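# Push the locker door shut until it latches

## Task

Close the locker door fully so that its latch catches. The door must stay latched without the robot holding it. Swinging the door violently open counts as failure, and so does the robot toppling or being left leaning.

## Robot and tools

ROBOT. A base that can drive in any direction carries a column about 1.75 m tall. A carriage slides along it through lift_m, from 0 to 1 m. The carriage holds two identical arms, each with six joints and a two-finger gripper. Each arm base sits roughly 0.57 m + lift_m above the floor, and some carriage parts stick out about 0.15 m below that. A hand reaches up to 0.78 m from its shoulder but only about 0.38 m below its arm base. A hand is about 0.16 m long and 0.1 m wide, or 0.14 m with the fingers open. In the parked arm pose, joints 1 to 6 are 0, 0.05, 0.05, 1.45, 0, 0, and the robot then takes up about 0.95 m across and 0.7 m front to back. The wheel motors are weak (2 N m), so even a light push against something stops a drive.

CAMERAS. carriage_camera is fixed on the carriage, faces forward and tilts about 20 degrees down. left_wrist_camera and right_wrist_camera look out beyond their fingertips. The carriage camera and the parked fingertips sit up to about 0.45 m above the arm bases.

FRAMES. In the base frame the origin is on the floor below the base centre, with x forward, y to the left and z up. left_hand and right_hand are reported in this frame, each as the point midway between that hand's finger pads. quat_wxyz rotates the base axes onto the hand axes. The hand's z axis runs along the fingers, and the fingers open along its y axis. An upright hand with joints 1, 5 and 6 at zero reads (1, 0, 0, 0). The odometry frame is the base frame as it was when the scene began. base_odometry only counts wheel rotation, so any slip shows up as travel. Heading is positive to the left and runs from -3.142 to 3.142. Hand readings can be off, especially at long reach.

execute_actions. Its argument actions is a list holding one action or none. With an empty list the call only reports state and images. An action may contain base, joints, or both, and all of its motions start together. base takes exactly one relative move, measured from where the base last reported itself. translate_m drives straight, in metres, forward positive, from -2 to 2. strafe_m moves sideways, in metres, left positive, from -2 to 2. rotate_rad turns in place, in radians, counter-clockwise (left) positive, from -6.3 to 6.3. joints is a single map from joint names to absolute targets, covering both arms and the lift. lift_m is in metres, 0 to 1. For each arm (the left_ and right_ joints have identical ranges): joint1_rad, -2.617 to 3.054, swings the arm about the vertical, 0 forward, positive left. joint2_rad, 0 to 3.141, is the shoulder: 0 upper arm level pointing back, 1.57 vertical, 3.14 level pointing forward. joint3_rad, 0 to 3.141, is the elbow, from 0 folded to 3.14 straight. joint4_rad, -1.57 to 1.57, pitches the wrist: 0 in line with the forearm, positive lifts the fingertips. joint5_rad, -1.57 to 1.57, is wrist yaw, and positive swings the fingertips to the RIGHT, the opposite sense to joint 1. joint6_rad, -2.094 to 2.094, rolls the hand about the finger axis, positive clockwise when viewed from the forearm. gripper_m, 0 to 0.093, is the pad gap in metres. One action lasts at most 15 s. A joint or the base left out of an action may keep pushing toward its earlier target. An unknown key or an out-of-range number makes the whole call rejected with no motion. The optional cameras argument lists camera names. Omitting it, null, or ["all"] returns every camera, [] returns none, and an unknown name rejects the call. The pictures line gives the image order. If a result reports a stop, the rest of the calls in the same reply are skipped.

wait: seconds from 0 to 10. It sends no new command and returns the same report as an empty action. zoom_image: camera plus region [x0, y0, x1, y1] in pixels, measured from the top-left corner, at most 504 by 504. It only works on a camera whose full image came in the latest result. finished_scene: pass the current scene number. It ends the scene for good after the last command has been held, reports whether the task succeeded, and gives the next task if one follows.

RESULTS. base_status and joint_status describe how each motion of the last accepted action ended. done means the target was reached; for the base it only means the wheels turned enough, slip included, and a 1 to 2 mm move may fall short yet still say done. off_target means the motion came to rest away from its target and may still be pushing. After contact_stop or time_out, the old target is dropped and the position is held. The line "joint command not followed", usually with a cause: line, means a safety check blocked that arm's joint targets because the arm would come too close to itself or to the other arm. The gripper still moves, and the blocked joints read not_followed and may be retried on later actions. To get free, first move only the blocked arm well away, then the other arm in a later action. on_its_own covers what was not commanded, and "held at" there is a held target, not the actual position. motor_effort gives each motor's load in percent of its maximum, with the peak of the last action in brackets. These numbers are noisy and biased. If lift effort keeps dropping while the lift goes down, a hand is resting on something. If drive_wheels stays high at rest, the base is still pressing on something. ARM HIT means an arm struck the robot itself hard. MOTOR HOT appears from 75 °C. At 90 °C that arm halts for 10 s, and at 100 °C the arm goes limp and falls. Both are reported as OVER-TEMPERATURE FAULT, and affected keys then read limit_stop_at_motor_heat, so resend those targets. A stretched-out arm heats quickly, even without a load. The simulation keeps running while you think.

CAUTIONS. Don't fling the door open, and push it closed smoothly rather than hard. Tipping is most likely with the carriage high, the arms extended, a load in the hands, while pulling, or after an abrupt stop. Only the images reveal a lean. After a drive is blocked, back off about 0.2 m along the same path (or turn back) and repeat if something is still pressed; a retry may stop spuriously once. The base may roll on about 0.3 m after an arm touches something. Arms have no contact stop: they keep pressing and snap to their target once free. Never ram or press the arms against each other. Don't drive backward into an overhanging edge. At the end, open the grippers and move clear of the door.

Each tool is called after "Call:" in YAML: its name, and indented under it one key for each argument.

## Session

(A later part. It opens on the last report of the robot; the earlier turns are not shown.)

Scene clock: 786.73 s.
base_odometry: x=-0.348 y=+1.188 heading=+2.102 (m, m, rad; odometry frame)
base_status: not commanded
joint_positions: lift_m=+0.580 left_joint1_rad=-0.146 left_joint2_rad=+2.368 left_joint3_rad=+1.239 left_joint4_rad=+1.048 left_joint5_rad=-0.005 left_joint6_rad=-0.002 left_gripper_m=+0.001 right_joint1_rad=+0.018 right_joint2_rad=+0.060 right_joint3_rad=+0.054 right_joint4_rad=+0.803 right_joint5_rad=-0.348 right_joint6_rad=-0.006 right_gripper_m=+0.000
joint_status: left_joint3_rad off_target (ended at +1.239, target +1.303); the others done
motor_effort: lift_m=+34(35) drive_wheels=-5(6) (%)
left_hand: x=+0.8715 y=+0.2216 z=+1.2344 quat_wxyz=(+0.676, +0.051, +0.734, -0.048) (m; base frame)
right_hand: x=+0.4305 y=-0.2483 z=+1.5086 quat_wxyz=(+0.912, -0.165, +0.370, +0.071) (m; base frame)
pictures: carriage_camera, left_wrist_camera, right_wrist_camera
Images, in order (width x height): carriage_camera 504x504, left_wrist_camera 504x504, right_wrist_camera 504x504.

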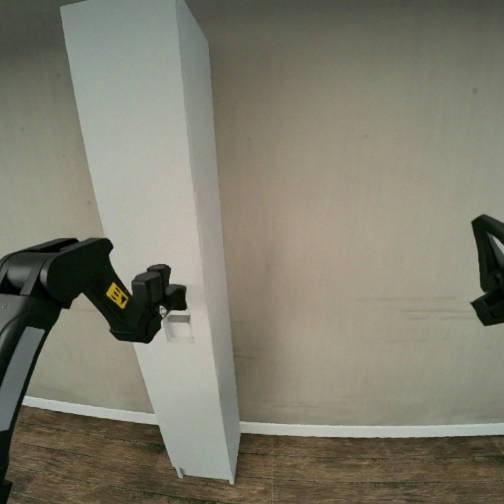

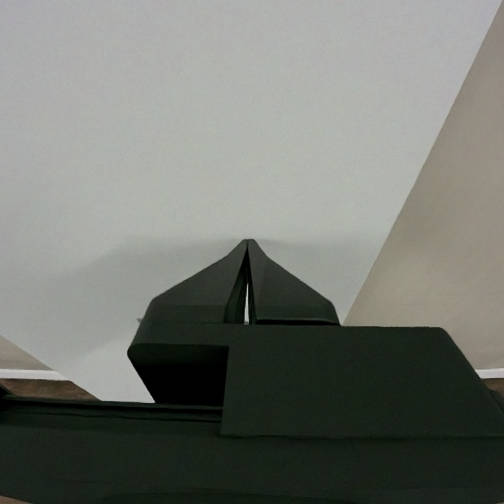

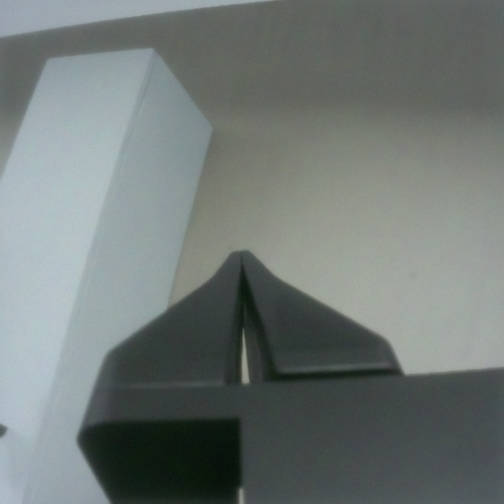

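Call:
execute_actions:
  actions:
    - {"base": {"translate_m": -0.35}, "joints": {"left_joint1_rad": 0, "left_joint2_rad": 0.05, "left_joint3_rad": 0.05, "left_joint4_rad": 1.45, "left_joint5_rad": 0, "left_joint6_rad": 0, "right_joint4_rad": 1.45, "right_joint5_rad": 0}}

Scene clock: 800.17 s.
base_odometry: x=-0.170 y=+0.886 heading=+2.101 (m, m, rad; odometry frame)
base_status: done
joint_positions: lift_m=+0.580 left_joint1_rad=+0.007 left_joint2_rad=+0.062 left_joint3_rad=+0.071 left_joint4_rad=+1.452 left_joint5_rad=-0.004 left_joint6_rad=-0.002 left_gripper_m=+0.001 right_joint1_rad=+0.018 right_joint2_rad=+0.060 right_joint3_rad=+0.054 right_joint4_rad=+1.447 right_joint5_rad=-0.004 right_joint6_rad=-0.006 right_gripper_m=+0.000
joint_status: all done
motor_effort: lift_m=+34(34) drive_wheels=-4(38) (%)
left_hand: x=+0.2926 y=+0.3106 z=+1.5889 quat_wxyz=(+0.999, -0.002, +0.054, +0.002) (m; base frame)
right_hand: x=+0.2987 y=-0.3085 z=+1.5840 quat_wxyz=(+0.998, -0.003, +0.065, +0.006) (m; base frame)
pictures: carriage_camera, left_wrist_camera, right_wrist_camera
Images, in order (width x height): carriage_camera 504x504, left_wrist_camera 504x504, right_wrist_camera 504x504.

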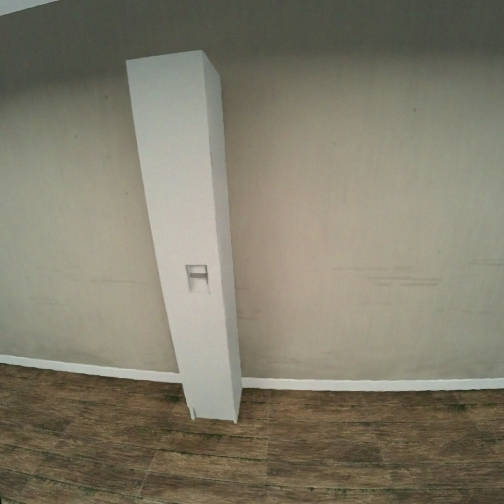

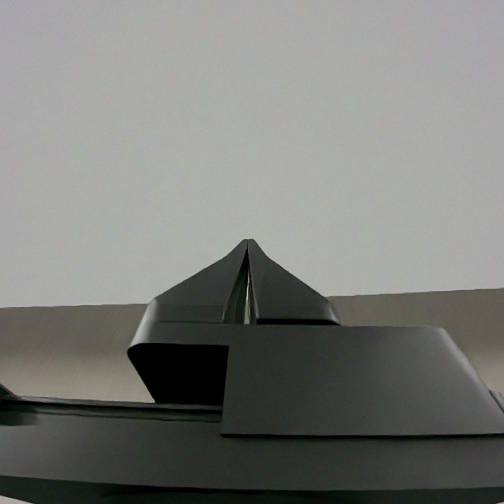

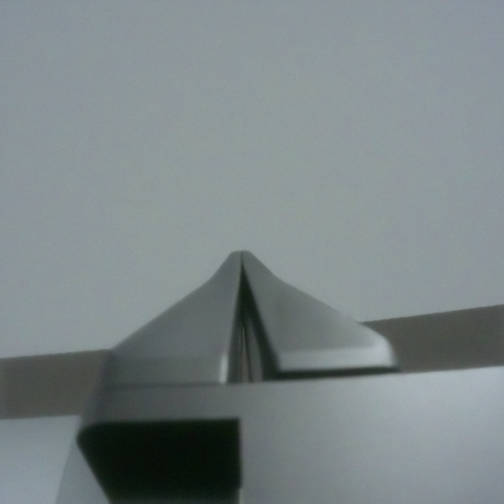

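Call:
zoom_image:
  camera: "carriage_camera"
  region: [110, 40, 270, 200]

Call:
zoom_image:
  camera: "carriage_camera"
  region: [140, 240, 280, 440]

Region (110, 40, 270, 200) of carriage_camera's 504x504 image, scaled by 3.150, with more detail than that image has.

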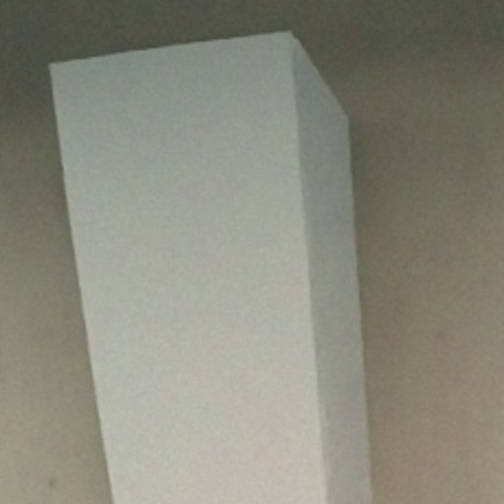

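Region (140, 240, 280, 440) of carriage_camera's 504x504 image, scaled by 2.520, with more detail than that image has; it fills the left 353 columns of this view, and the rest is white.

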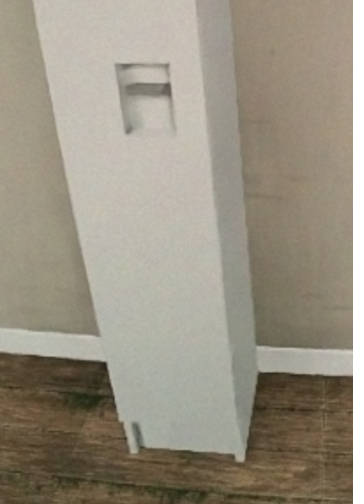

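Call:
zoom_image:
  camera: "carriage_camera"
  region: [175, 250, 245, 320]

Call:
zoom_image:
  camera: "carriage_camera"
  region: [175, 370, 255, 430]

Region (175, 250, 245, 320) of carriage_camera's 504x504 image, scaled by 7.200, with more detail than that image has.

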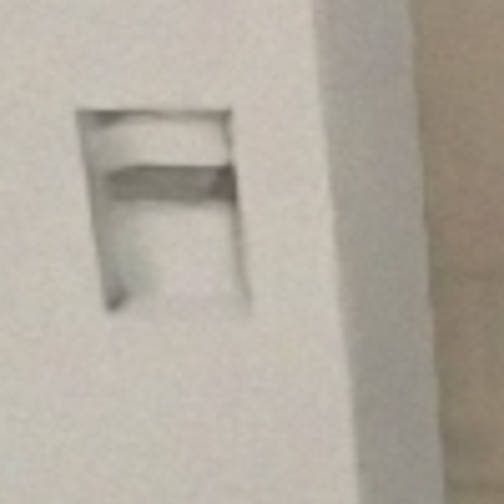

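Region (175, 370, 255, 430) of carriage_camera's 504x504 image, scaled by 6.300, with more detail than that image has; it fills the top 378 rows of this view, and the rest is white.

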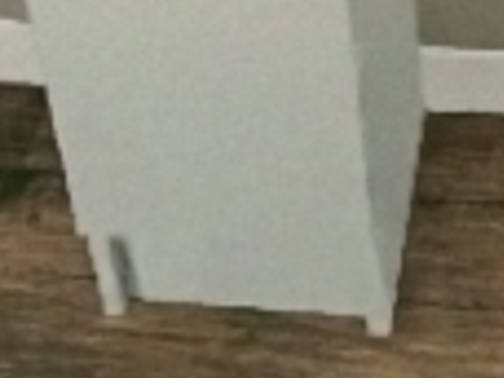

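Call:
finished_scene:
  scene: 2

The scene is finished: the task was done.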